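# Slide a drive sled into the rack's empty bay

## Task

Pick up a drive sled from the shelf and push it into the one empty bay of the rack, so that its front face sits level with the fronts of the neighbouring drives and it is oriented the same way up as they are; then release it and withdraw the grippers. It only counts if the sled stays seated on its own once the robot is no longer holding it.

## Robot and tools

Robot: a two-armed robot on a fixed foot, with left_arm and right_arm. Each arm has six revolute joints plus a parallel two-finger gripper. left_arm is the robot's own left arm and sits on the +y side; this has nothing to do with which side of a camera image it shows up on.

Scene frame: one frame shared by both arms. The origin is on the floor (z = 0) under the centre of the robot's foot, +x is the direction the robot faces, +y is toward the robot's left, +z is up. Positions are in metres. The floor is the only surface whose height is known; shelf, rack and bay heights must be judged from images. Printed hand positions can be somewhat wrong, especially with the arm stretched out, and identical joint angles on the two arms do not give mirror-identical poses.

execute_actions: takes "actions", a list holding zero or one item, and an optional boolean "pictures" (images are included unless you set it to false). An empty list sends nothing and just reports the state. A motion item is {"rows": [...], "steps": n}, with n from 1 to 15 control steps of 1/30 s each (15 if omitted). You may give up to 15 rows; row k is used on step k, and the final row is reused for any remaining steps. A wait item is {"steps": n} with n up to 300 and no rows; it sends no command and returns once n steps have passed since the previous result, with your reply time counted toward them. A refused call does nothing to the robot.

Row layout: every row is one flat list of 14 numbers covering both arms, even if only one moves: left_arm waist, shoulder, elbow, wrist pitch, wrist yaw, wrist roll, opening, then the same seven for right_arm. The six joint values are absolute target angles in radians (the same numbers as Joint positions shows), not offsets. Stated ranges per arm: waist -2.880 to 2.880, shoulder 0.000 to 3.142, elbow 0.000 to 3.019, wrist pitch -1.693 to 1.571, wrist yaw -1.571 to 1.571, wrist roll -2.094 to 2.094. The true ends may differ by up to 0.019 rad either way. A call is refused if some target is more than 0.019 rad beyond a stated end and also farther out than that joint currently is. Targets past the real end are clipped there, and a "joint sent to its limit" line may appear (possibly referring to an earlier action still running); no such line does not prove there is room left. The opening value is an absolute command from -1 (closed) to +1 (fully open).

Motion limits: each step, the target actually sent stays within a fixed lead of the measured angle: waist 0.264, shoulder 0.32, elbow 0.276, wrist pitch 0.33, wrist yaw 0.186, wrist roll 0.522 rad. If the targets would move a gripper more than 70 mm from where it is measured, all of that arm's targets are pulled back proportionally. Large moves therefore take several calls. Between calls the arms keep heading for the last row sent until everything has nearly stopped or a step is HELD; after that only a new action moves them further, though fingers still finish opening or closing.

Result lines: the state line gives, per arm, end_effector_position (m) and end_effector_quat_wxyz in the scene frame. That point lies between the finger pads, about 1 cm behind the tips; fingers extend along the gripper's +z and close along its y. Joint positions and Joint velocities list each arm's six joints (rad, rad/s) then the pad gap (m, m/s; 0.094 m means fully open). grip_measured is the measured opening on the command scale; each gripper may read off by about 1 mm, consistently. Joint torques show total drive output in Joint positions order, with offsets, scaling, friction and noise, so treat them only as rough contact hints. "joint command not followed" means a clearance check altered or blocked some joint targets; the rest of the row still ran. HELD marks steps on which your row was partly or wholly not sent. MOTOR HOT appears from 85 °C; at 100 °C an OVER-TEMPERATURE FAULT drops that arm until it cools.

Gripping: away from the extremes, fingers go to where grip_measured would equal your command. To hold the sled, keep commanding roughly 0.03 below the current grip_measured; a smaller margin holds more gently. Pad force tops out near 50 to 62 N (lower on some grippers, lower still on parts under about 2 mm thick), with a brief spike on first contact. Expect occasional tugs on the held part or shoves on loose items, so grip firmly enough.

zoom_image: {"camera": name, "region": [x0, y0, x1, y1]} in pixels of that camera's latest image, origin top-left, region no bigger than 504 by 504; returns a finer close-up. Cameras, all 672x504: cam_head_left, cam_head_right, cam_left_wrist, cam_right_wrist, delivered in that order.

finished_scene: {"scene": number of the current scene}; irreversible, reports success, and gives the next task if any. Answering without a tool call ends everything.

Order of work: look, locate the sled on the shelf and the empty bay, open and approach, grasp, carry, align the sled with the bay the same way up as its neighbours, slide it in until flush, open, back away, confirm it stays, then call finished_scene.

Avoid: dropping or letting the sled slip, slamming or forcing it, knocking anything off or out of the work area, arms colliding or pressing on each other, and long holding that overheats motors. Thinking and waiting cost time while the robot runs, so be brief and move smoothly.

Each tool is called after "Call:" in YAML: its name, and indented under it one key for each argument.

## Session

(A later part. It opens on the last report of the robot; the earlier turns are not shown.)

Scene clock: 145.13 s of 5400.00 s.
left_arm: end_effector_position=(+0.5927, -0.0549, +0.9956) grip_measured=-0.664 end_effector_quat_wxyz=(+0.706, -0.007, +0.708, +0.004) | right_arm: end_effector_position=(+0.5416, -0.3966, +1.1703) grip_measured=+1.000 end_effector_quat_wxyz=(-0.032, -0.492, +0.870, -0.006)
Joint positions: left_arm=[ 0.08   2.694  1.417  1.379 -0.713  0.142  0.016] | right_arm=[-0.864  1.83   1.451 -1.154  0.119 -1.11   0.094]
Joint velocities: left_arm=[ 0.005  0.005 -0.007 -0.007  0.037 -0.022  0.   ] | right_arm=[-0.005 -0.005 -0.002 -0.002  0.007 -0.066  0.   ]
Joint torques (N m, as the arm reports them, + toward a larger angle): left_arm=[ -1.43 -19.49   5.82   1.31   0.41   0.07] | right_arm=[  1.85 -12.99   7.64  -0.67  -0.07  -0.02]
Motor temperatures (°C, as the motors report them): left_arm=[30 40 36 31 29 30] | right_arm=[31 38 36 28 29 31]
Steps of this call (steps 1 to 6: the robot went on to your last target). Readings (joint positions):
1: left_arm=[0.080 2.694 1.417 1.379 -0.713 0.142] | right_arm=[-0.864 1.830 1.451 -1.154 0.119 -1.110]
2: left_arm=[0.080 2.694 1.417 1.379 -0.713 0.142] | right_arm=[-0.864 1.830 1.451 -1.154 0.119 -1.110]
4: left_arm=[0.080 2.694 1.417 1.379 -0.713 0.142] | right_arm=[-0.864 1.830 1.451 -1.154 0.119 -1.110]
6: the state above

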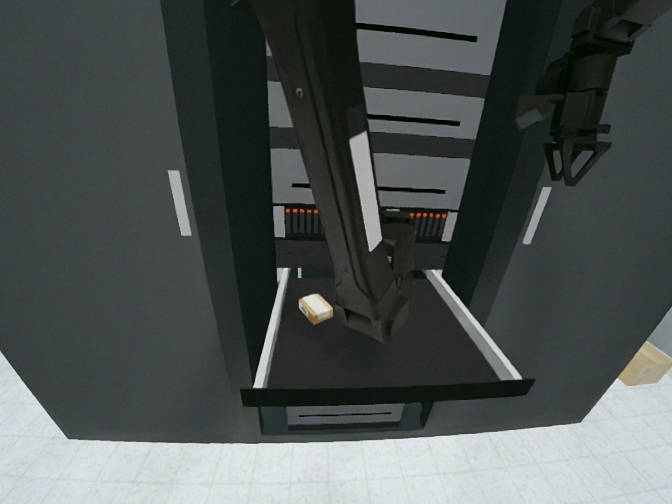

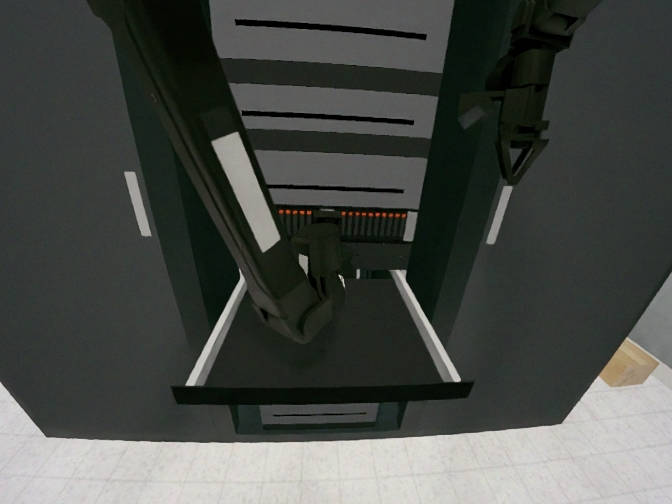

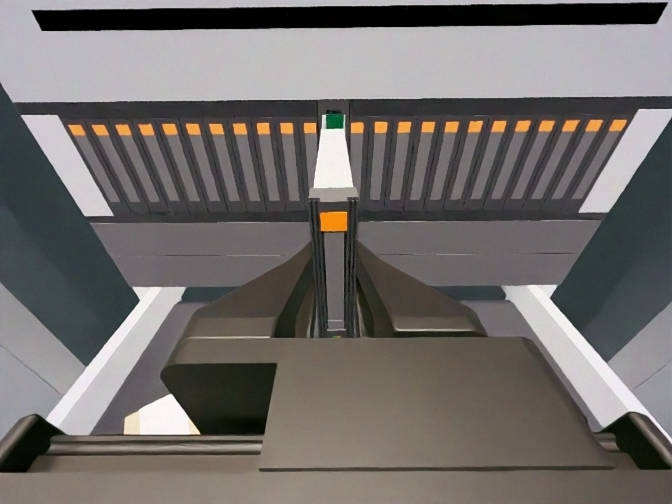

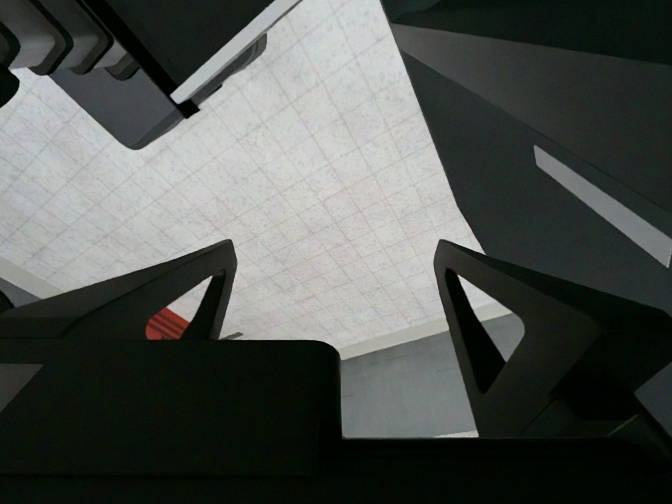

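Call:
execute_actions:
  actions:
    - {"rows": [[0.069,2.691,1.449,1.365,-0.708,0.155,-0.70,-0.860,1.855,1.420,-1.11,0.06,-1.07,1.0],[0.069,2.691,1.449,1.365,-0.708,0.155,-0.70,-0.856,1.880,1.390,-1.06,0.00,-1.04,1.0],[0.069,2.691,1.449,1.365,-0.708,0.155,-0.70,-0.852,1.905,1.360,-1.01,-0.06,-1.00,1.0],[0.069,2.691,1.449,1.365,-0.708,0.155,-0.70,-0.848,1.930,1.330,-0.96,-0.12,-0.97,1.0],[0.069,2.691,1.449,1.365,-0.708,0.155,-0.70,-0.844,1.955,1.300,-0.91,-0.18,-0.94,1.0],[0.069,2.691,1.449,1.365,-0.708,0.155,-0.70,-0.840,1.980,1.270,-0.86,-0.24,-0.90,1.0],[0.069,2.691,1.449,1.365,-0.708,0.155,-0.70,-0.836,2.005,1.240,-0.81,-0.30,-0.87,1.0],[0.069,2.691,1.449,1.365,-0.708,0.155,-0.70,-0.832,2.030,1.210,-0.76,-0.36,-0.84,1.0],[0.069,2.691,1.449,1.365,-0.708,0.155,-0.70,-0.828,2.055,1.180,-0.71,-0.42,-0.80,1.0],[0.069,2.691,1.449,1.365,-0.708,0.155,-0.70,-0.824,2.080,1.150,-0.66,-0.48,-0.77,1.0],[0.069,2.691,1.449,1.365,-0.708,0.155,-0.70,-0.820,2.105,1.120,-0.61,-0.54,-0.74,1.0],[0.069,2.691,1.449,1.365,-0.708,0.155,-0.70,-0.815,2.130,1.090,-0.56,-0.60,-0.70,1.0],[0.069,2.691,1.449,1.365,-0.708,0.155,-0.70,-0.810,2.155,1.060,-0.51,-0.66,-0.67,1.0],[0.069,2.691,1.449,1.365,-0.708,0.155,-0.70,-0.805,2.180,1.030,-0.46,-0.72,-0.64,1.0],[0.069,2.691,1.449,1.365,-0.708,0.155,-0.70,-0.800,2.200,1.000,-0.40,-0.77,-0.60,1.0]], "steps": 15}
  pictures: false

Call:
execute_actions:
  actions:
    - {"rows": [[0.069,2.691,1.449,1.365,-0.708,0.155,-0.70,-0.798,2.214,1.004,-0.335,-0.77,-0.585,1.0],[0.069,2.691,1.449,1.365,-0.708,0.155,-0.70,-0.797,2.228,1.008,-0.27,-0.77,-0.57,1.0],[0.069,2.691,1.449,1.365,-0.708,0.155,-0.70,-0.795,2.242,1.012,-0.205,-0.77,-0.55,1.0],[0.069,2.691,1.449,1.365,-0.708,0.155,-0.70,-0.794,2.256,1.016,-0.14,-0.77,-0.535,1.0],[0.069,2.691,1.449,1.365,-0.708,0.155,-0.70,-0.792,2.270,1.020,-0.075,-0.77,-0.52,1.0],[0.069,2.691,1.449,1.365,-0.708,0.155,-0.70,-0.790,2.284,1.024,-0.01,-0.77,-0.50,1.0],[0.069,2.691,1.449,1.365,-0.708,0.155,-0.70,-0.789,2.298,1.028,0.055,-0.77,-0.485,1.0],[0.069,2.691,1.449,1.365,-0.708,0.155,-0.70,-0.787,2.312,1.032,0.12,-0.77,-0.47,1.0],[0.069,2.691,1.449,1.365,-0.708,0.155,-0.70,-0.785,2.326,1.036,0.185,-0.77,-0.45,1.0],[0.069,2.691,1.449,1.365,-0.708,0.155,-0.70,-0.784,2.340,1.040,0.25,-0.77,-0.435,1.0],[0.069,2.691,1.449,1.365,-0.708,0.155,-0.70,-0.782,2.354,1.044,0.315,-0.77,-0.42,1.0],[0.069,2.691,1.449,1.365,-0.708,0.155,-0.70,-0.780,2.368,1.048,0.38,-0.77,-0.40,1.0],[0.069,2.691,1.449,1.365,-0.708,0.155,-0.70,-0.778,2.382,1.052,0.445,-0.77,-0.385,1.0],[0.069,2.691,1.449,1.365,-0.708,0.155,-0.70,-0.777,2.396,1.056,0.51,-0.77,-0.37,1.0],[0.069,2.691,1.449,1.365,-0.708,0.155,-0.70,-0.775,2.410,1.060,0.575,-0.77,-0.35,1.0]], "steps": 15}
  pictures: false

Call:
execute_actions:
  actions:
    - {"rows": [[0.069,2.691,1.449,1.365,-0.708,0.155,-0.70,-0.773,2.424,1.064,0.64,-0.77,-0.335,1.0],[0.069,2.691,1.449,1.365,-0.708,0.155,-0.70,-0.772,2.438,1.068,0.705,-0.77,-0.32,1.0],[0.069,2.691,1.449,1.365,-0.708,0.155,-0.70,-0.770,2.452,1.072,0.77,-0.77,-0.30,1.0],[0.069,2.691,1.449,1.365,-0.708,0.155,-0.70,-0.768,2.466,1.076,0.835,-0.77,-0.285,1.0],[0.069,2.691,1.449,1.365,-0.708,0.155,-0.70,-0.767,2.480,1.080,0.90,-0.77,-0.27,1.0],[0.069,2.691,1.449,1.365,-0.708,0.155,-0.70,-0.765,2.494,1.084,0.965,-0.77,-0.25,1.0],[0.069,2.691,1.449,1.365,-0.708,0.155,-0.70,-0.763,2.508,1.088,1.03,-0.77,-0.235,1.0],[0.069,2.691,1.449,1.365,-0.708,0.155,-0.70,-0.762,2.522,1.092,1.095,-0.77,-0.22,1.0],[0.069,2.691,1.449,1.365,-0.708,0.155,-0.70,-0.760,2.536,1.096,1.16,-0.77,-0.20,1.0],[0.069,2.691,1.449,1.365,-0.708,0.155,-0.70,-0.758,2.550,1.100,1.225,-0.77,-0.185,1.0],[0.069,2.691,1.449,1.365,-0.708,0.155,-0.70,-0.757,2.564,1.103,1.29,-0.77,-0.17,1.0],[0.069,2.691,1.449,1.365,-0.708,0.155,-0.70,-0.755,2.578,1.106,1.355,-0.77,-0.15,1.0],[0.069,2.691,1.449,1.365,-0.708,0.155,-0.70,-0.754,2.592,1.108,1.42,-0.77,-0.135,1.0],[0.069,2.691,1.449,1.365,-0.708,0.155,-0.70,-0.753,2.606,1.110,1.49,-0.77,-0.115,1.0],[0.069,2.691,1.449,1.365,-0.708,0.155,-0.70,-0.752,2.618,1.112,1.565,-0.77,-0.10,1.0]], "steps": 15}
  pictures: false

Call:
execute_actions:
  actions:
    - {"steps": 20}

Scene clock: 159.87 s of 5400.00 s.
left_arm: end_effector_position=(+0.5927, -0.0549, +0.9956) grip_measured=-0.664 end_effector_quat_wxyz=(+0.706, -0.007, +0.708, +0.004) | right_arm: end_effector_position=(+0.4889, -0.2625, +1.0109) grip_measured=+1.000 end_effector_quat_wxyz=(+0.116, -0.353, +0.879, +0.297)
Joint positions: left_arm=[ 0.08   2.694  1.417  1.379 -0.713  0.142  0.016] | right_arm=[-0.857  2.047  1.155 -0.657 -0.574 -0.858  0.094]
Joint velocities: left_arm=[-0.005  0.005  0.017 -0.007 -0.022 -0.051 -0.001] | right_arm=[ 0.063  0.767 -0.794  1.404 -1.253  0.681  0.   ]
Joint torques (N m, as the arm reports them, + toward a larger angle): left_arm=[ -1.5  -19.62   6.05   1.3    0.44   0.05] | right_arm=[  2.85 -11.86   3.99  -0.23  -0.39  -0.05]
Motor temperatures (°C, as the motors report them): left_arm=[30 40 36 31 29 30] | right_arm=[31 38 36 28 29 31]
Steps of this call (steps 1 to 15: the robot went on to your last target; steps 16 to 90: nothing new was sent; then 11.23 s passed at rest; steps 91 to 105: all 15 steps of this action). Readings (joint positions):
91: left_arm=[0.080 2.694 1.417 1.379 -0.713 0.142] | right_arm=[-0.864 1.830 1.449 -1.148 0.094 -1.106]
92: left_arm=[0.080 2.694 1.417 1.379 -0.713 0.142] | right_arm=[-0.864 1.830 1.440 -1.130 0.048 -1.096]
94: left_arm=[0.080 2.694 1.417 1.379 -0.713 0.142] | right_arm=[-0.863 1.835 1.407 -1.061 -0.057 -1.066]
98: left_arm=[0.080 2.694 1.417 1.379 -0.713 0.142] | right_arm=[-0.863 1.887 1.328 -0.932 -0.240 -1.002]
105: the state above

Scene clock: 160.37 s of 5400.00 s.
left_arm: end_effector_position=(+0.5927, -0.0549, +0.9956) grip_measured=-0.664 end_effector_quat_wxyz=(+0.706, -0.007, +0.708, +0.004) | right_arm: end_effector_position=(+0.5160, -0.1931, +0.9032) grip_measured=+1.000 end_effector_quat_wxyz=(+0.339, -0.279, +0.837, +0.327)
Joint positions: left_arm=[ 0.08   2.694  1.417  1.379 -0.713  0.142  0.016] | right_arm=[-0.787  2.38   1.023  0.42  -0.766 -0.442  0.094]
Joint velocities: left_arm=[-0.005 -0.005  0.002  0.007  0.022 -0.081  0.001] | right_arm=[-0.005  0.132  0.149  1.985 -0.022  0.593  0.   ]
Joint torques (N m, as the arm reports them, + toward a larger angle): left_arm=[ -2.07 -19.59   5.89   1.36   0.45   0.08] | right_arm=[  1.65 -11.76   4.26   1.27  -0.61  -0.05]
Motor temperatures (°C, as the motors report them): left_arm=[30 40 36 31 29 30] | right_arm=[31 38 36 28 29 31]
Steps of this call (steps 1 to 15: all 15 steps of this action). Readings (joint positions):
1: left_arm=[0.080 2.694 1.417 1.379 -0.713 0.142] | right_arm=[-0.854 2.074 1.126 -0.604 -0.628 -0.830]
2: left_arm=[0.080 2.694 1.417 1.379 -0.713 0.142] | right_arm=[-0.850 2.102 1.097 -0.538 -0.681 -0.798]
4: left_arm=[0.080 2.694 1.417 1.379 -0.713 0.142] | right_arm=[-0.837 2.170 1.046 -0.362 -0.748 -0.720]
8: left_arm=[0.080 2.694 1.417 1.379 -0.713 0.142] | right_arm=[-0.801 2.309 1.017 -0.045 -0.764 -0.592]
15: the state above

Scene clock: 160.87 s of 5400.00 s.
left_arm: end_effector_position=(+0.5927, -0.0549, +0.9956) grip_measured=-0.664 end_effector_quat_wxyz=(+0.706, -0.007, +0.708, +0.004) | right_arm: end_effector_position=(+0.5866, -0.1894, +0.9666) grip_measured=+1.000 end_effector_quat_wxyz=(+0.634, -0.282, +0.671, +0.259)
Joint positions: left_arm=[ 0.08   2.694  1.417  1.379 -0.713  0.142  0.016] | right_arm=[-0.772  2.577  1.092  1.399 -0.767 -0.182  0.094]
Joint velocities: left_arm=[-0.005  0.005 -0.012 -0.012  0.066  0.066  0.001] | right_arm=[ 0.054  0.493  0.061  2.059 -0.037  0.491  0.   ]
Joint torques (N m, as the arm reports them, + toward a larger angle): left_arm=[ -2.12 -19.62   5.99   1.34   0.42   0.04] | right_arm=[  2.54 -12.78   2.96   2.13  -0.25  -0.01]
Motor temperatures (°C, as the motors report them): left_arm=[30 40 36 31 29 30] | right_arm=[31 38 36 28 29 31]
Steps of this call (steps 1 to 15: all 15 steps of this action). Readings (joint positions):
1: left_arm=[0.080 2.694 1.417 1.379 -0.713 0.142] | right_arm=[-0.787 2.386 1.030 0.486 -0.767 -0.423]
2: left_arm=[0.080 2.694 1.417 1.379 -0.713 0.142] | right_arm=[-0.787 2.393 1.037 0.553 -0.767 -0.406]
4: left_arm=[0.080 2.694 1.417 1.379 -0.713 0.142] | right_arm=[-0.787 2.412 1.054 0.685 -0.767 -0.370]
8: left_arm=[0.080 2.694 1.417 1.379 -0.713 0.142] | right_arm=[-0.785 2.464 1.078 0.946 -0.767 -0.301]
15: the state above

Scene clock: 161.53 s of 5400.00 s.
left_arm: end_effector_position=(+0.5927, -0.0549, +0.9956) grip_measured=-0.664 end_effector_quat_wxyz=(+0.706, -0.007, +0.708, +0.004) | right_arm: end_effector_position=(+0.5799, -0.1861, +0.9751) grip_measured=+1.000 end_effector_quat_wxyz=(+0.662, -0.272, +0.646, +0.267)
Joint positions: left_arm=[ 0.08   2.694  1.417  1.379 -0.713  0.142  0.016] | right_arm=[-0.765  2.614  1.097  1.542 -0.768 -0.111  0.094]
Joint velocities: left_arm=[ 0.005 -0.015 -0.012  0.012 -0.007  0.051 -0.001] | right_arm=[-0.005 -0.015  0.007 -0.022 -0.066 -0.007  0.   ]
Joint torques (N m, as the arm reports them, + toward a larger angle): left_arm=[ -1.99 -19.45   5.96   1.34   0.42   0.06] | right_arm=[  2.14 -13.03   2.52   2.51  -0.16  -0.01]
Motor temperatures (°C, as the motors report them): left_arm=[30 40 36 31 29 30] | right_arm=[31 38 36 28 29 31]
Steps of this call (steps 1 to 20: the robot went on to your last target). Readings (joint positions):
1: left_arm=[0.080 2.694 1.417 1.379 -0.713 0.142] | right_arm=[-0.770 2.591 1.094 1.458 -0.767 -0.168]
2: left_arm=[0.080 2.694 1.417 1.379 -0.713 0.142] | right_arm=[-0.768 2.601 1.094 1.494 -0.767 -0.157]
4: left_arm=[0.080 2.694 1.417 1.379 -0.713 0.142] | right_arm=[-0.766 2.612 1.094 1.526 -0.768 -0.140]
8: left_arm=[0.080 2.694 1.417 1.379 -0.713 0.142] | right_arm=[-0.765 2.614 1.096 1.540 -0.768 -0.123]
20: the state above

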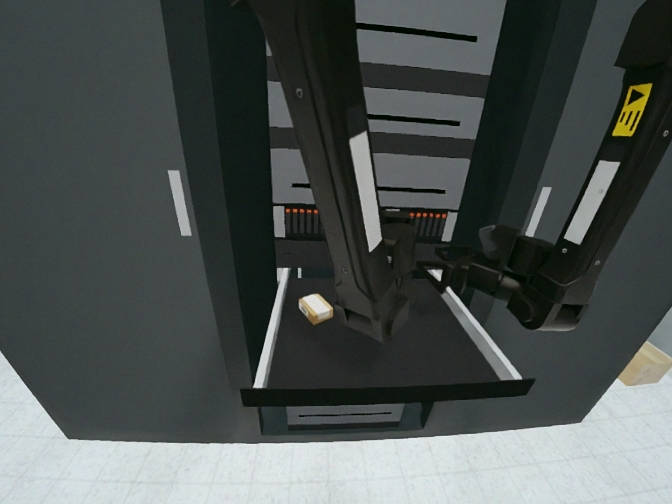

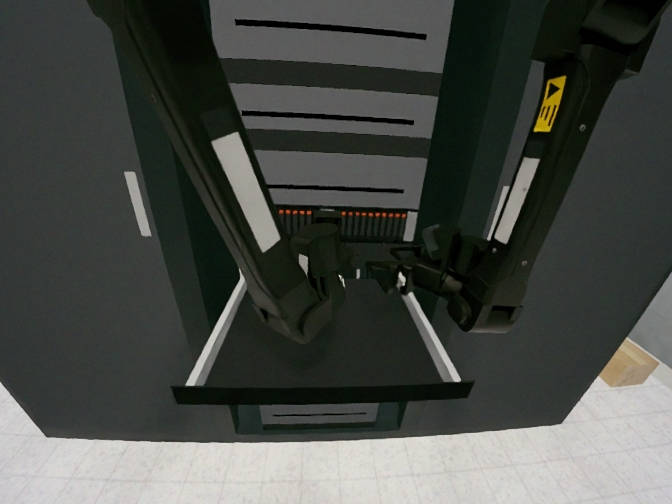

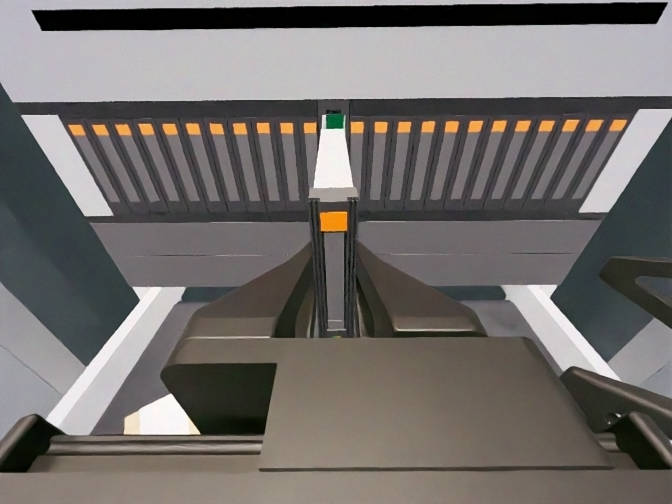

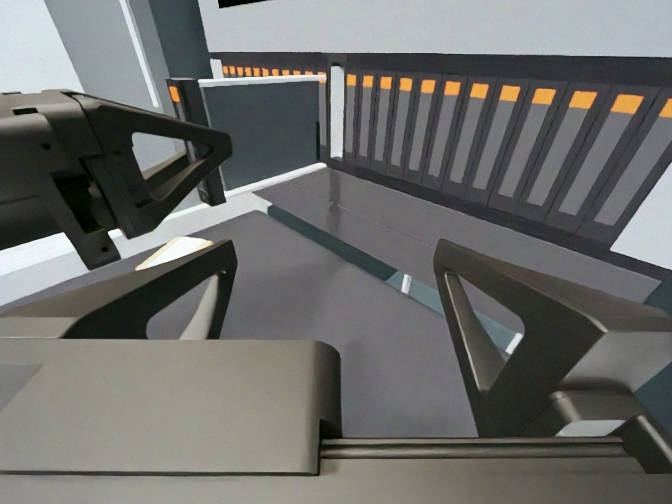

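Call:
execute_actions:
  actions: []

Scene clock: 164.53 s of 5400.00 s.
left_arm: end_effector_position=(+0.5927, -0.0549, +0.9956) grip_measured=-0.664 end_effector_quat_wxyz=(+0.706, -0.007, +0.708, +0.004) | right_arm: end_effector_position=(+0.5799, -0.1861, +0.9751) grip_measured=+1.000 end_effector_quat_wxyz=(+0.662, -0.272, +0.646, +0.267)
Joint positions: left_arm=[ 0.08   2.694  1.417  1.379 -0.713  0.142  0.016] | right_arm=[-0.765  2.614  1.097  1.542 -0.768 -0.111  0.094]
Joint velocities: left_arm=[ 0.015 -0.005  0.007  0.002 -0.037  0.022 -0.   ] | right_arm=[-0.005 -0.015 -0.007  0.002 -0.007 -0.007  0.   ]
Joint torques (N m, as the arm reports them, + toward a larger angle): left_arm=[ -2.13 -19.31   5.98   1.44   0.42   0.05] | right_arm=[  2.15 -13.08   2.51   2.53  -0.15  -0.01]
Motor temperatures (°C, as the motors report them): left_arm=[30 40 36 31 29 30] | right_arm=[31 38 35 28 29 31]
Steps of this call (steps 1 to 15: the robot went on to your last target; steps 16 to 90: nothing new was sent). Readings (joint positions):
1: left_arm=[0.080 2.694 1.417 1.379 -0.713 0.142] | right_arm=[-0.765 2.614 1.097 1.542 -0.768 -0.111]
2: left_arm=[0.080 2.694 1.417 1.379 -0.713 0.142] | right_arm=[-0.765 2.614 1.097 1.542 -0.768 -0.111]
4: left_arm=[0.080 2.694 1.417 1.379 -0.713 0.142] | right_arm=[-0.765 2.614 1.097 1.542 -0.768 -0.111]
8: left_arm=[0.080 2.694 1.417 1.379 -0.713 0.142] | right_arm=[-0.765 2.614 1.097 1.542 -0.768 -0.111]
90: the state above
All arms were judged still, so your last target was given up. Only a new action makes them travel on or press farther. Fingers that are still opening or closing keep moving.

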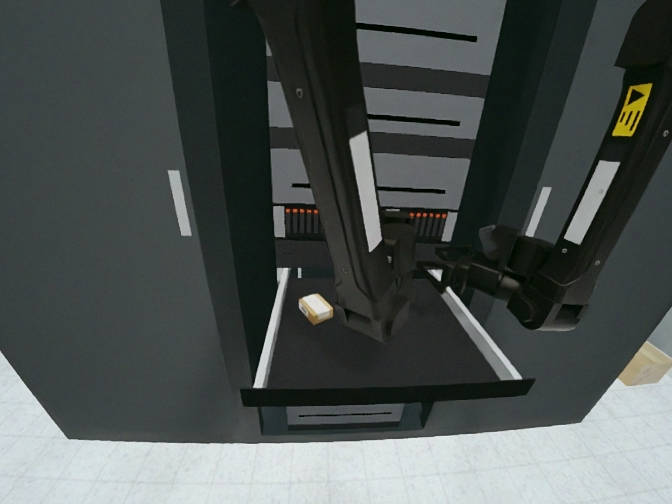

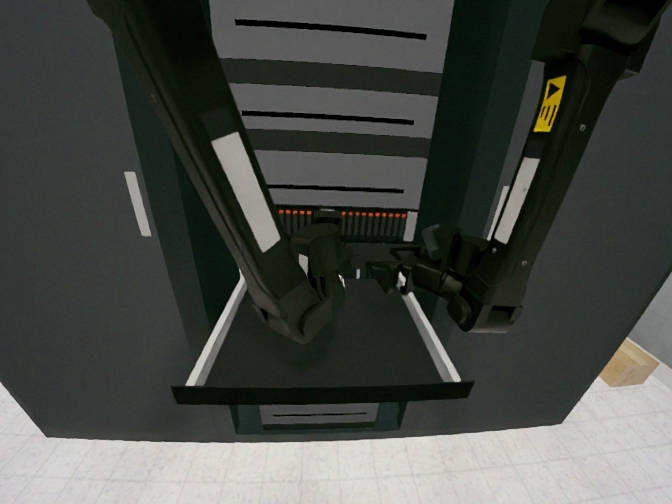

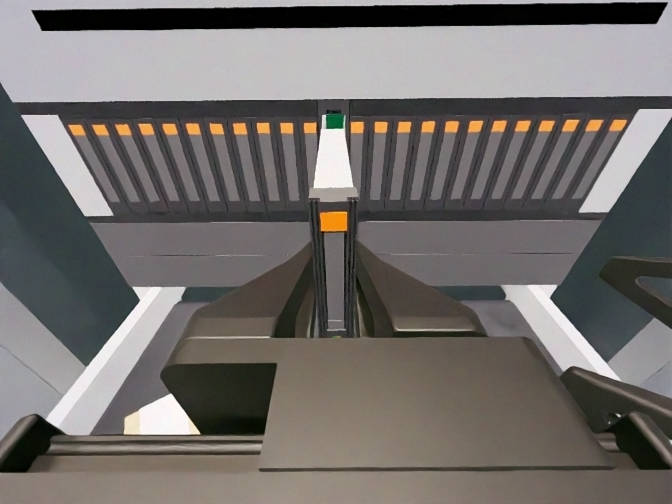

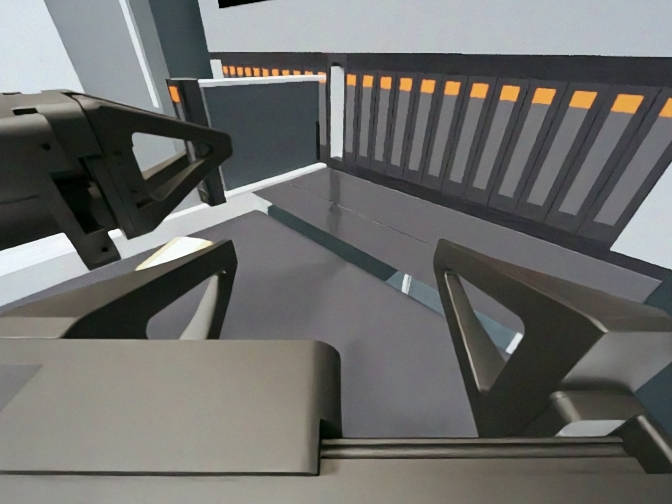

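Call:
zoom_image:
  camera: "cam_right_wrist"
  region: [150, 40, 400, 220]

Call:
zoom_image:
  camera: "cam_left_wrist"
  region: [260, 80, 410, 240]

Region (150, 40, 400, 220) of cam_right_wrist's 672x504 image, scaled by 2.016, with more detail than that image has; it fills the top 363 rows of this view, and the rest is white.

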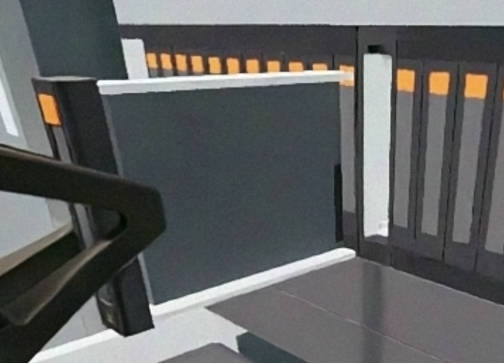

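Region (260, 80, 410, 240) of cam_left_wrist's 672x504 image, scaled by 3.150, with more detail than that image has; it fills the left 472 columns of this view, and the rest is white.

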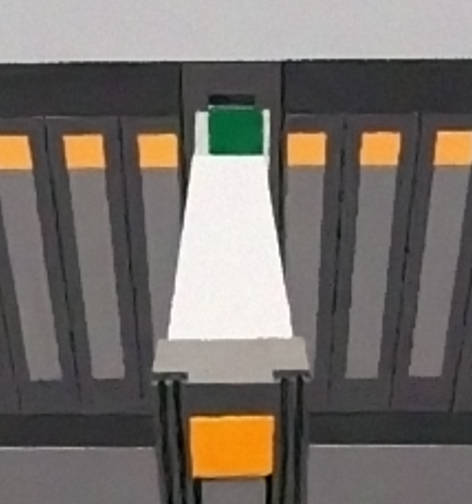

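Call:
zoom_image:
  camera: "cam_right_wrist"
  region: [280, 50, 400, 200]

Call:
zoom_image:
  camera: "cam_left_wrist"
  region: [0, 60, 504, 300]

Region (280, 50, 400, 200) of cam_right_wrist's 672x504 image, scaled by 3.360, with more detail than that image has; it fills the left 403 columns of this view, and the rest is white.

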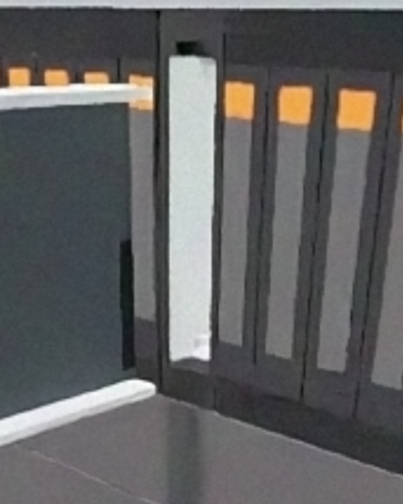

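Region (0, 60, 504, 300) of cam_left_wrist's 672x504 image, scaled by 1.000; it fills the top 240 rows of this view, and the rest is white.

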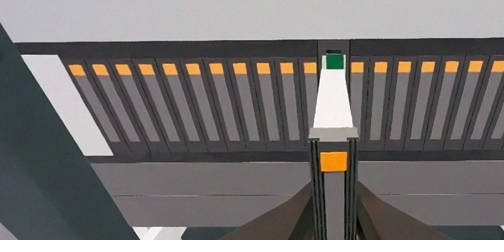

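Call:
execute_actions:
  actions:
    - {"rows": [ [0.072,2.686,1.450,1.3635,-0.7075,0.155,-0.70,-0.752,2.618,1.112,1.565,-0.77,-0.10,1.0], [0.075,2.681,1.451,1.362,-0.707,0.155,-0.70,-0.752,2.618,1.112,1.565,-0.77,-0.10,1.0], [0.078,2.676,1.452,1.3605,-0.7065,0.155,-0.70,-0.752,2.618,1.112,1.565,-0.77,-0.10,1.0], [0.080,2.672,1.453,1.359,-0.706,0.155,-0.70,-0.752,2.618,1.112,1.565,-0.77,-0.10,1.0], [0.082,2.668,1.454,1.3575,-0.7055,0.155,-0.70,-0.752,2.618,1.112,1.565,-0.77,-0.10,1.0], [0.084,2.665,1.455,1.356,-0.705,0.155,-0.70,-0.752,2.618,1.112,1.565,-0.77,-0.10,1.0], [0.085,2.663,1.456,1.3545,-0.7045,0.155,-0.70,-0.752,2.618,1.112,1.565,-0.77,-0.10,1.0], [0.086,2.661,1.457,1.353,-0.704,0.155,-0.70,-0.752,2.618,1.112,1.565,-0.77,-0.10,1.0], [0.087,2.659,1.458,1.3515,-0.7035,0.155,-0.70,-0.752,2.618,1.112,1.565,-0.77,-0.10,1.0], [0.088,2.658,1.4595,1.350,-0.703,0.155,-0.70,-0.752,2.618,1.112,1.565,-0.77,-0.10,1.0], [0.089,2.657,1.461,1.3485,-0.7025,0.155,-0.70,-0.752,2.618,1.112,1.565,-0.77,-0.10,1.0], [0.090,2.656,1.462,1.347,-0.702,0.155,-0.70,-0.752,2.618,1.112,1.565,-0.77,-0.10,1.0], [0.091,2.655,1.463,1.346,-0.7015,0.155,-0.70,-0.752,2.618,1.112,1.565,-0.77,-0.10,1.0], [0.092,2.654,1.464,1.345,-0.701,0.155,-0.70,-0.752,2.618,1.112,1.565,-0.77,-0.10,1.0], [0.093,2.653,1.4646,1.3446,-0.701,0.155,-0.70,-0.752,2.618,1.112,1.565,-0.77,-0.10,1.0] ], "steps": 15}
  pictures: false

Call:
execute_actions:
  actions:
    - {"steps": 12}

Scene clock: 179.73 s of 5400.00 s.
left_arm: end_effector_position=(+0.5966, -0.0580, +0.9955) grip_measured=-0.664 end_effector_quat_wxyz=(+0.704, -0.003, +0.710, +0.004) | right_arm: end_effector_position=(+0.5799, -0.1861, +0.9751) grip_measured=+1.000 end_effector_quat_wxyz=(+0.662, -0.272, +0.646, +0.267)
Joint positions: left_arm=[ 0.081  2.694  1.428  1.36  -0.706  0.142  0.016] | right_arm=[-0.765  2.614  1.097  1.542 -0.768 -0.11   0.094]
Joint velocities: left_arm=[ 0.034 -0.015  0.027 -0.022  0.037  0.022 -0.   ] | right_arm=[ 0.005 -0.015  0.007 -0.012 -0.037  0.066  0.   ]
Joint torques (N m, as the arm reports them, + toward a larger angle): left_arm=[ -0.15 -23.43   6.07   1.46   0.37   0.05] | right_arm=[  2.04 -13.12   2.48   2.53  -0.16  -0.01]
Motor temperatures (°C, as the motors report them): left_arm=[30 40 36 31 29 30] | right_arm=[31 39 34 28 29 31]
Steps of this call (steps 1 to 90: nothing new was sent; then 11.70 s passed at rest; steps 91 to 105: all 15 steps of this action). Readings (joint positions):
91: left_arm=[0.080 2.694 1.417 1.379 -0.712 0.142] | right_arm=[-0.765 2.614 1.097 1.542 -0.768 -0.111]
92: left_arm=[0.080 2.694 1.417 1.378 -0.712 0.142] | right_arm=[-0.765 2.614 1.097 1.542 -0.768 -0.110]
94: left_arm=[0.080 2.694 1.417 1.376 -0.711 0.142] | right_arm=[-0.765 2.614 1.097 1.542 -0.768 -0.110]
98: left_arm=[0.080 2.694 1.418 1.370 -0.709 0.142] | right_arm=[-0.765 2.614 1.097 1.542 -0.768 -0.110]
105: the state above

Scene clock: 180.13 s of 5400.00 s.
left_arm: end_effector_position=(+0.5996, -0.0550, +0.9966) grip_measured=-0.664 end_effector_quat_wxyz=(+0.705, -0.005, +0.710, +0.006) | right_arm: end_effector_position=(+0.5799, -0.1861, +0.9751) grip_measured=+1.000 end_effector_quat_wxyz=(+0.662, -0.272, +0.646, +0.267)
Joint positions: left_arm=[ 0.087  2.692  1.43   1.358 -0.706  0.142  0.016] | right_arm=[-0.765  2.614  1.097  1.542 -0.768 -0.11   0.094]
Joint velocities: left_arm=[ 0.005 -0.015  0.002  0.002 -0.051 -0.007 -0.   ] | right_arm=[-0.005 -0.005 -0.027 -0.022  0.022  0.007  0.   ]
Joint torques (N m, as the arm reports them, + toward a larger angle): left_arm=[ -1.08 -22.87   6.28   1.45   0.42   0.06] | right_arm=[  2.08 -13.14   2.49   2.55  -0.17  -0.01]
Motor temperatures (°C, as the motors report them): left_arm=[30 40 36 31 29 30] | right_arm=[31 39 34 28 29 31]
Steps of this call (steps 1 to 12: the robot went on to your last target). Readings (joint positions):
1: left_arm=[0.082 2.693 1.429 1.359 -0.706 0.142] | right_arm=[-0.765 2.614 1.097 1.542 -0.768 -0.110]
2: left_arm=[0.083 2.693 1.429 1.358 -0.706 0.142] | right_arm=[-0.765 2.614 1.097 1.542 -0.768 -0.110]
4: left_arm=[0.084 2.692 1.430 1.358 -0.706 0.142] | right_arm=[-0.765 2.614 1.097 1.542 -0.768 -0.110]
8: left_arm=[0.087 2.692 1.430 1.358 -0.706 0.142] | right_arm=[-0.765 2.614 1.097 1.542 -0.768 -0.110]
12: the state above

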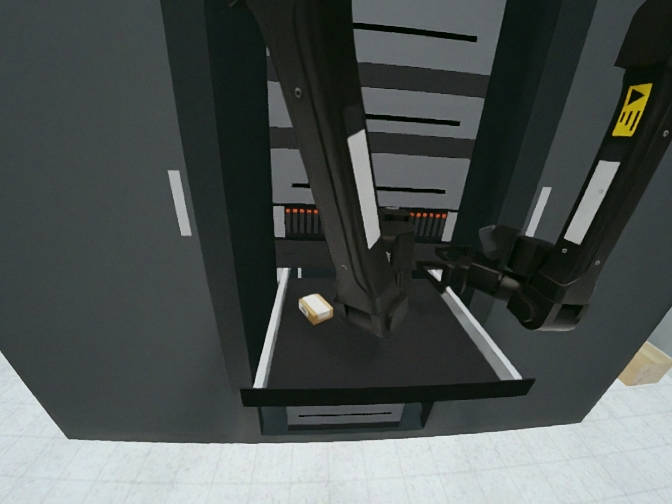

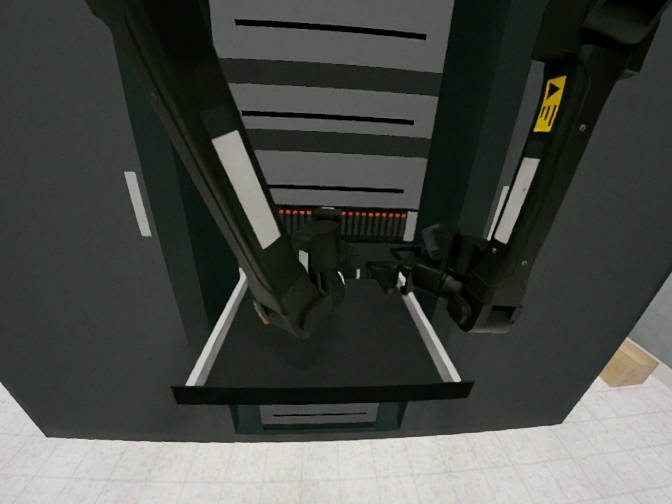

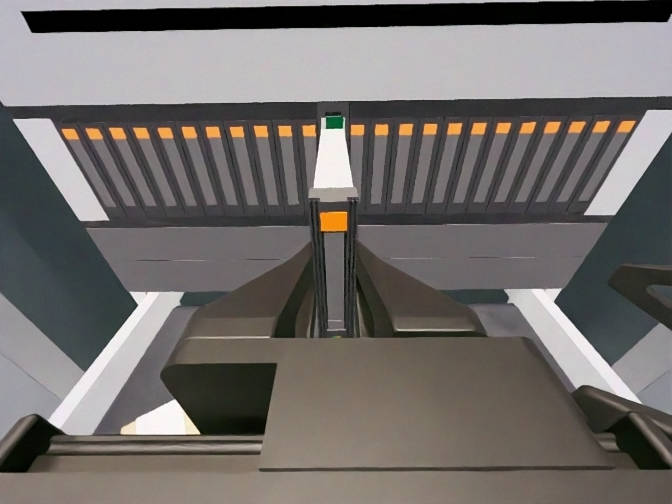

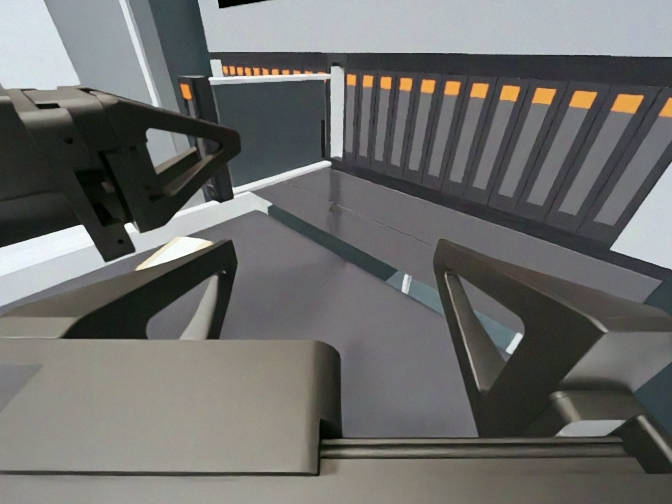

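Call:
execute_actions:
  actions:
    - {"rows": [ [0.093,2.6525,1.465,1.3446,-0.701,0.151,-0.70,-0.752,2.618,1.112,1.565,-0.77,-0.10,1.0], [0.093,2.652,1.4655,1.3446,-0.701,0.147,-0.70,-0.752,2.618,1.112,1.565,-0.77,-0.10,1.0], [0.093,2.6515,1.466,1.3446,-0.701,0.143,-0.70,-0.752,2.618,1.112,1.565,-0.77,-0.10,1.0], [0.093,2.651,1.4665,1.3446,-0.701,0.139,-0.70,-0.752,2.618,1.112,1.565,-0.77,-0.10,1.0], [0.093,2.6505,1.467,1.3446,-0.701,0.135,-0.70,-0.752,2.618,1.112,1.565,-0.77,-0.10,1.0], [0.093,2.650,1.4675,1.3446,-0.701,0.131,-0.70,-0.752,2.618,1.112,1.565,-0.77,-0.10,1.0], [0.093,2.6495,1.468,1.3446,-0.701,0.128,-0.70,-0.752,2.618,1.112,1.565,-0.77,-0.10,1.0], [0.093,2.649,1.468,1.3446,-0.701,0.125,-0.70,-0.752,2.618,1.112,1.565,-0.77,-0.10,1.0], [0.093,2.6485,1.468,1.3446,-0.701,0.122,-0.70,-0.752,2.618,1.112,1.565,-0.77,-0.10,1.0], [0.093,2.6485,1.468,1.3446,-0.701,0.120,-0.70,-0.752,2.618,1.112,1.565,-0.77,-0.10,1.0] ], "steps": 15}
  pictures: false

Call:
execute_actions:
  actions:
    - {"steps": 10}

Scene clock: 183.10 s of 5400.00 s.
left_arm: end_effector_position=(+0.6006, -0.0554, +0.9994) grip_measured=-0.664 end_effector_quat_wxyz=(+0.706, -0.009, +0.709, +0.003) | right_arm: end_effector_position=(+0.5799, -0.1861, +0.9751) grip_measured=+1.000 end_effector_quat_wxyz=(+0.662, -0.272, +0.646, +0.267)
Joint positions: left_arm=[ 0.087  2.688  1.43   1.358 -0.706  0.135  0.016] | right_arm=[-0.765  2.614  1.097  1.542 -0.768 -0.11   0.094]
Joint velocities: left_arm=[-0.024 -0.015 -0.002 -0.012  0.007 -0.051  0.   ] | right_arm=[-0.015 -0.005 -0.002 -0.002  0.022 -0.022  0.   ]
Joint torques (N m, as the arm reports them, + toward a larger angle): left_arm=[ -0.62 -23.37   6.57   1.41   0.41  -0.16] | right_arm=[  2.04 -13.07   2.5    2.52  -0.17  -0.01]
Motor temperatures (°C, as the motors report them): left_arm=[30 40 36 31 29 30] | right_arm=[31 39 34 28 29 31]
Steps of this call (steps 1 to 15: the robot went on to your last target; steps 16 to 74: nothing new was sent; steps 75 to 89: all 15 steps of this action). Readings (joint positions):
75: left_arm=[0.087 2.692 1.430 1.358 -0.706 0.142] | right_arm=[-0.765 2.614 1.097 1.542 -0.768 -0.110]
76: left_arm=[0.087 2.692 1.430 1.358 -0.706 0.142] | right_arm=[-0.765 2.614 1.097 1.542 -0.768 -0.110]
78: left_arm=[0.087 2.692 1.430 1.358 -0.706 0.142] | right_arm=[-0.765 2.614 1.097 1.542 -0.768 -0.110]
82: left_arm=[0.087 2.691 1.430 1.358 -0.706 0.141] | right_arm=[-0.765 2.614 1.097 1.542 -0.768 -0.110]
89: the state above

Scene clock: 183.43 s of 5400.00 s.
left_arm: end_effector_position=(+0.6007, -0.0555, +0.9997) grip_measured=-0.664 end_effector_quat_wxyz=(+0.706, -0.009, +0.708, +0.002) | right_arm: end_effector_position=(+0.5799, -0.1861, +0.9751) grip_measured=+1.000 end_effector_quat_wxyz=(+0.662, -0.272, +0.646, +0.267)
Joint positions: left_arm=[ 0.087  2.687  1.43   1.358 -0.706  0.133  0.016] | right_arm=[-0.765  2.614  1.097  1.542 -0.768 -0.11   0.094]
Joint velocities: left_arm=[ 0.005 -0.015  0.002 -0.002  0.037  0.051  0.   ] | right_arm=[-0.005 -0.005 -0.007  0.002 -0.022 -0.037  0.   ]
Joint torques (N m, as the arm reports them, + toward a larger angle): left_arm=[ -1.11 -22.34   6.5    1.22   0.44  -0.22] | right_arm=[  2.1  -13.14   2.48   2.51  -0.16  -0.01]
Motor temperatures (°C, as the motors report them): left_arm=[30 40 36 31 29 30] | right_arm=[31 39 34 28 29 31]
Steps of this call (steps 1 to 10: the robot went on to your last target). Readings (joint positions):
1: left_arm=[0.087 2.688 1.430 1.358 -0.706 0.135] | right_arm=[-0.765 2.614 1.097 1.542 -0.768 -0.110]
2: left_arm=[0.087 2.687 1.430 1.358 -0.706 0.135] | right_arm=[-0.765 2.614 1.097 1.542 -0.768 -0.110]
4: left_arm=[0.087 2.687 1.430 1.358 -0.706 0.134] | right_arm=[-0.765 2.614 1.097 1.542 -0.768 -0.110]
8: left_arm=[0.087 2.687 1.430 1.358 -0.706 0.134] | right_arm=[-0.765 2.614 1.097 1.542 -0.768 -0.110]
10: the state above

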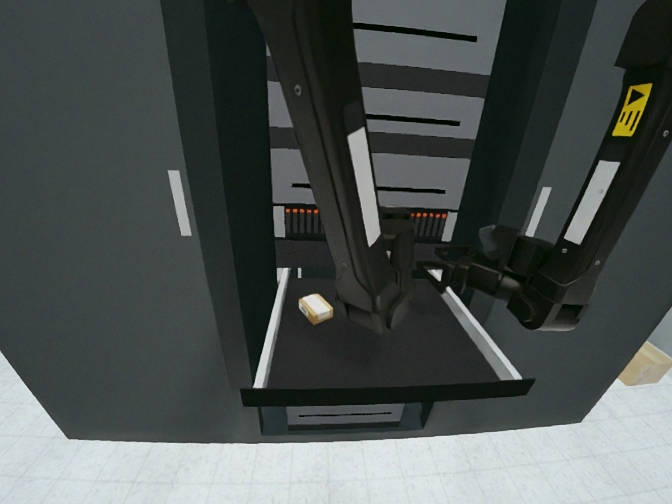

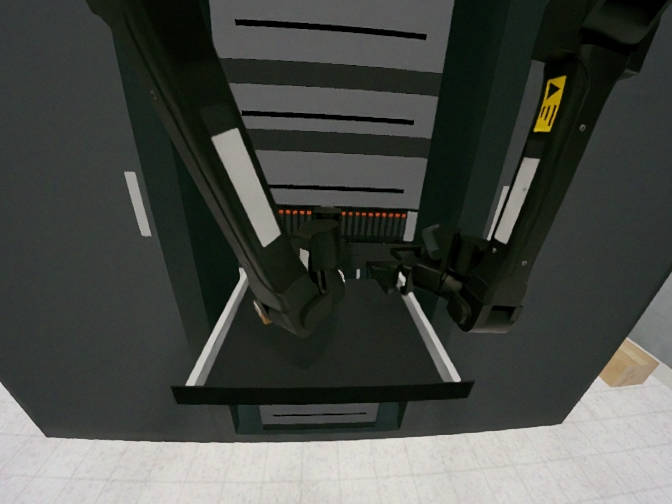

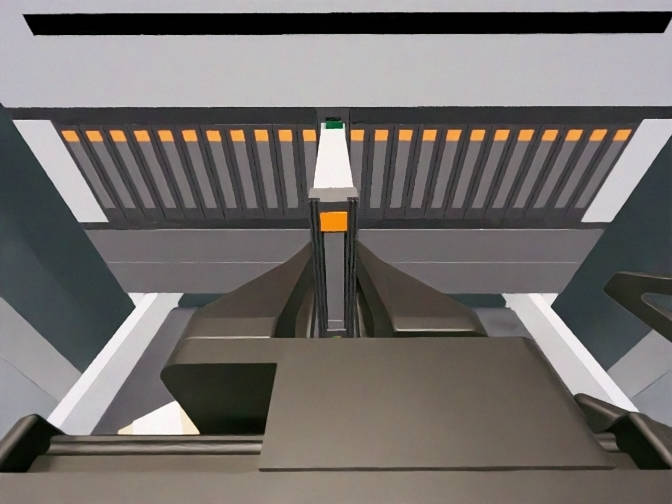

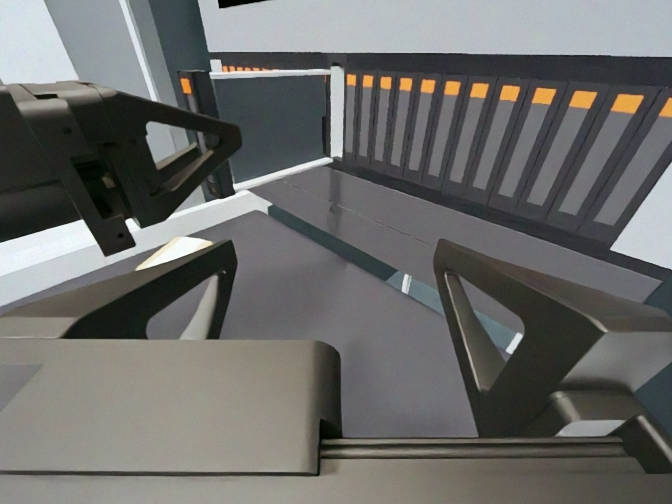

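Call:
zoom_image:
  camera: "cam_right_wrist"
  region: [280, 50, 400, 200]

Call:
zoom_image:
  camera: "cam_left_wrist"
  region: [280, 90, 390, 200]

Region (280, 50, 400, 200) of cam_right_wrist's 672x504 image, scaled by 3.360, with more detail than that image has; it fills the left 403 columns of this view, and the rest is white.

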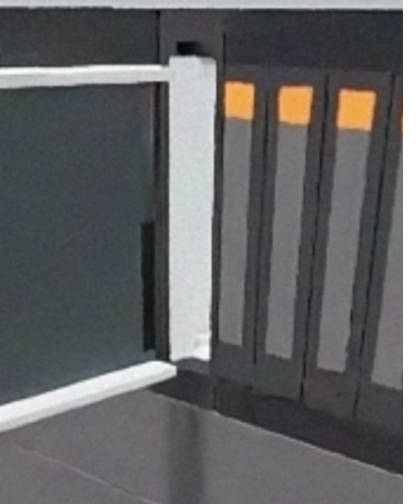

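Region (280, 90, 390, 200) of cam_left_wrist's 672x504 image, scaled by 4.582, with more detail than that image has.

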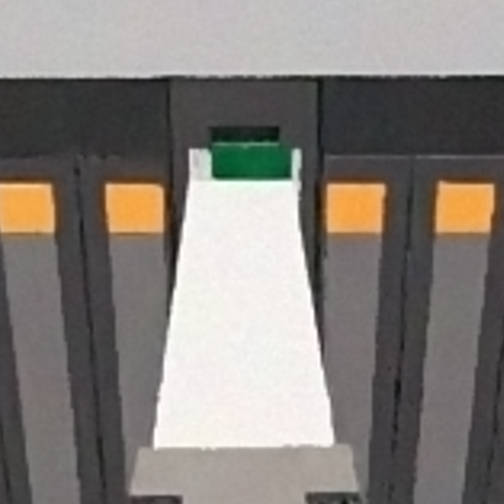

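Call:
execute_actions:
  actions:
    - {"rows": [ [0.094,2.660,1.470,1.3425,-0.700,0.120,-0.70,-0.752,2.618,1.112,1.565,-0.77,-0.10,1.0], [0.095,2.671,1.4725,1.3404,-0.699,0.120,-0.70,-0.752,2.618,1.112,1.565,-0.77,-0.10,1.0], [0.096,2.680,1.475,1.3382,-0.698,0.120,-0.70,-0.752,2.618,1.112,1.565,-0.77,-0.10,1.0], [0.097,2.684,1.4773,1.3361,-0.697,0.120,-0.70,-0.752,2.618,1.112,1.565,-0.77,-0.10,1.0], [0.098,2.6848,1.4797,1.334,-0.696,0.120,-0.70,-0.752,2.618,1.112,1.565,-0.77,-0.10,1.0], [0.099,2.6855,1.482,1.3318,-0.695,0.120,-0.70,-0.752,2.618,1.112,1.565,-0.77,-0.10,1.0], [0.100,2.6862,1.4843,1.3297,-0.694,0.120,-0.70,-0.752,2.618,1.112,1.565,-0.77,-0.10,1.0], [0.1011,2.687,1.4867,1.3275,-0.693,0.120,-0.70,-0.752,2.618,1.112,1.565,-0.77,-0.10,1.0], [0.1021,2.6877,1.489,1.3254,-0.692,0.120,-0.70,-0.752,2.618,1.112,1.565,-0.77,-0.10,1.0], [0.1031,2.6884,1.4913,1.3232,-0.691,0.120,-0.70,-0.752,2.618,1.112,1.565,-0.77,-0.10,1.0], [0.1042,2.6891,1.4937,1.3211,-0.690,0.120,-0.70,-0.752,2.618,1.112,1.565,-0.77,-0.10,1.0], [0.1052,2.6898,1.496,1.319,-0.689,0.120,-0.70,-0.752,2.618,1.112,1.565,-0.77,-0.10,1.0], [0.1062,2.6906,1.4983,1.3168,-0.688,0.120,-0.70,-0.752,2.618,1.112,1.565,-0.77,-0.10,1.0], [0.1073,2.6913,1.5007,1.3147,-0.687,0.120,-0.70,-0.752,2.618,1.112,1.565,-0.77,-0.10,1.0], [0.1083,2.692,1.503,1.3125,-0.6857,0.120,-0.70,-0.752,2.618,1.112,1.565,-0.77,-0.10,1.0] ], "steps": 15}
  pictures: false

Call:
execute_actions:
  actions:
    - {"steps": 10}

Scene clock: 188.33 s of 5400.00 s.
left_arm: end_effector_position=(+0.6139, -0.0579, +1.0031) grip_measured=-0.664 end_effector_quat_wxyz=(+0.707, -0.009, +0.707, +0.000) | right_arm: end_effector_position=(+0.5799, -0.1861, +0.9751) grip_measured=+1.000 end_effector_quat_wxyz=(+0.662, -0.272, +0.646, +0.267)
Joint positions: left_arm=[ 0.098  2.689  1.462  1.331 -0.691  0.133  0.016] | right_arm=[-0.765  2.614  1.097  1.542 -0.768 -0.11   0.094]
Joint velocities: left_arm=[ 0.024  0.015  0.056 -0.071  0.051  0.066 -0.   ] | right_arm=[ 0.005  0.005 -0.017 -0.007  0.037 -0.022  0.   ]
Joint torques (N m, as the arm reports them, + toward a larger angle): left_arm=[ -0.34 -18.58   6.64   1.19   0.47  -0.19] | right_arm=[  2.06 -13.11   2.51   2.52  -0.17  -0.01]
Motor temperatures (°C, as the motors report them): left_arm=[30 41 36 31 29 30] | right_arm=[31 39 34 28 29 31]
Steps of this call (steps 1 to 15: the robot went on to your last target; steps 16 to 90: nothing new was sent; then 1.40 s passed at rest; steps 91 to 105: all 15 steps of this action). Readings (joint positions):
91: left_arm=[0.087 2.687 1.430 1.358 -0.705 0.133] | right_arm=[-0.765 2.614 1.097 1.542 -0.768 -0.110]
92: left_arm=[0.087 2.687 1.431 1.357 -0.705 0.133] | right_arm=[-0.765 2.614 1.097 1.542 -0.768 -0.110]
94: left_arm=[0.087 2.687 1.434 1.354 -0.703 0.133] | right_arm=[-0.765 2.614 1.097 1.542 -0.768 -0.110]
98: left_arm=[0.089 2.687 1.445 1.346 -0.698 0.133] | right_arm=[-0.765 2.614 1.097 1.542 -0.768 -0.110]
105: the state above

Scene clock: 188.67 s of 5400.00 s.
left_arm: end_effector_position=(+0.6136, -0.0574, +0.9994) grip_measured=-0.664 end_effector_quat_wxyz=(+0.705, -0.007, +0.709, +0.002) | right_arm: end_effector_position=(+0.5799, -0.1861, +0.9751) grip_measured=+1.000 end_effector_quat_wxyz=(+0.662, -0.272, +0.646, +0.267)
Joint positions: left_arm=[ 0.099  2.693  1.464  1.326 -0.69   0.133  0.016] | right_arm=[-0.765  2.614  1.097  1.542 -0.768 -0.11   0.094]
Joint velocities: left_arm=[ 0.005 -0.005 -0.002 -0.012 -0.022 -0.007 -0.001] | right_arm=[-0.015 -0.005 -0.007 -0.007 -0.022 -0.022  0.   ]
Joint torques (N m, as the arm reports them, + toward a larger angle): left_arm=[ -0.66 -19.94   6.72   1.45   0.38  -0.17] | right_arm=[  2.1  -13.14   2.46   2.51  -0.17  -0.02]
Motor temperatures (°C, as the motors report them): left_arm=[30 41 36 31 29 30] | right_arm=[31 39 34 28 29 31]
Steps of this call (steps 1 to 10: the robot went on to your last target). Readings (joint positions):
1: left_arm=[0.099 2.689 1.463 1.330 -0.691 0.133] | right_arm=[-0.765 2.614 1.097 1.542 -0.768 -0.110]
2: left_arm=[0.099 2.690 1.463 1.329 -0.690 0.133] | right_arm=[-0.765 2.614 1.097 1.542 -0.768 -0.110]
4: left_arm=[0.099 2.692 1.464 1.328 -0.690 0.133] | right_arm=[-0.765 2.614 1.097 1.542 -0.768 -0.110]
8: left_arm=[0.099 2.693 1.464 1.327 -0.690 0.133] | right_arm=[-0.765 2.614 1.097 1.542 -0.768 -0.110]
10: the state above

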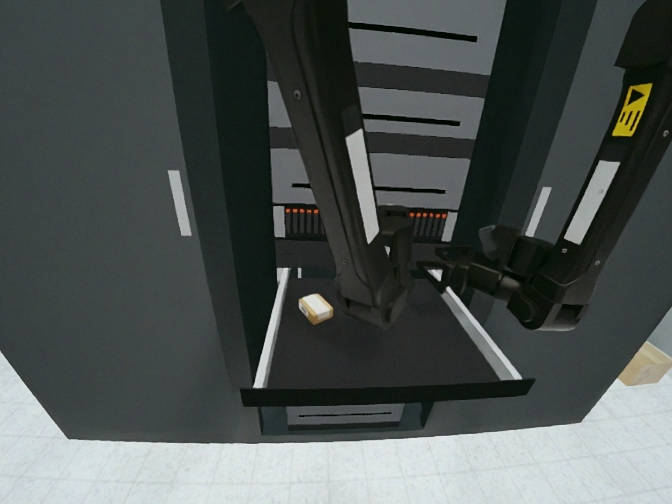

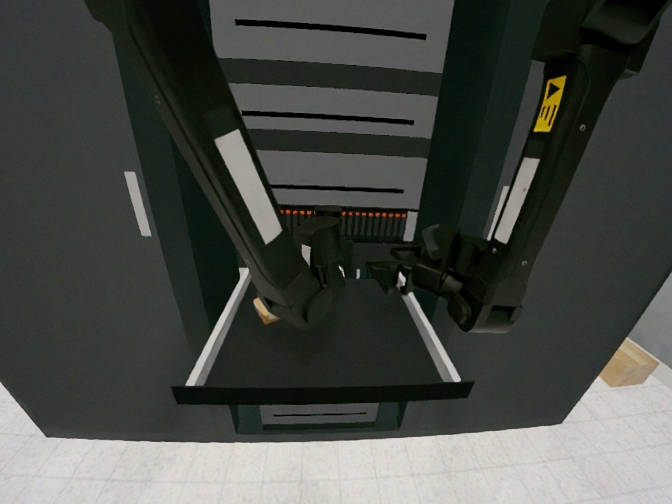

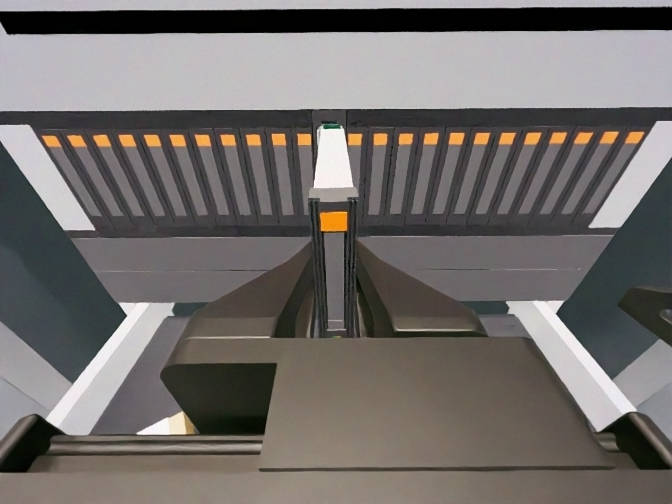

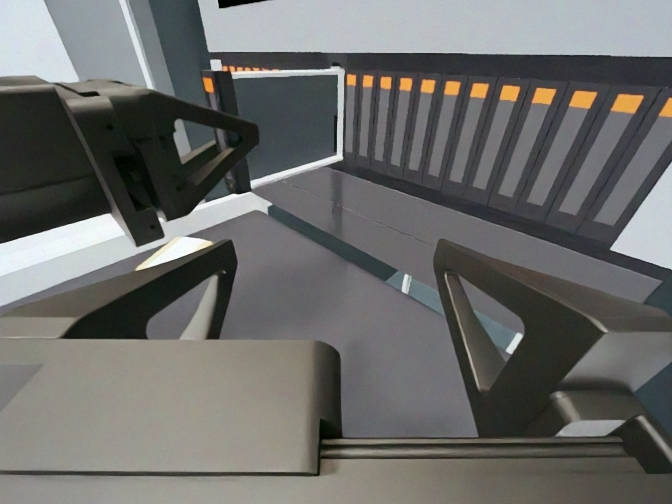

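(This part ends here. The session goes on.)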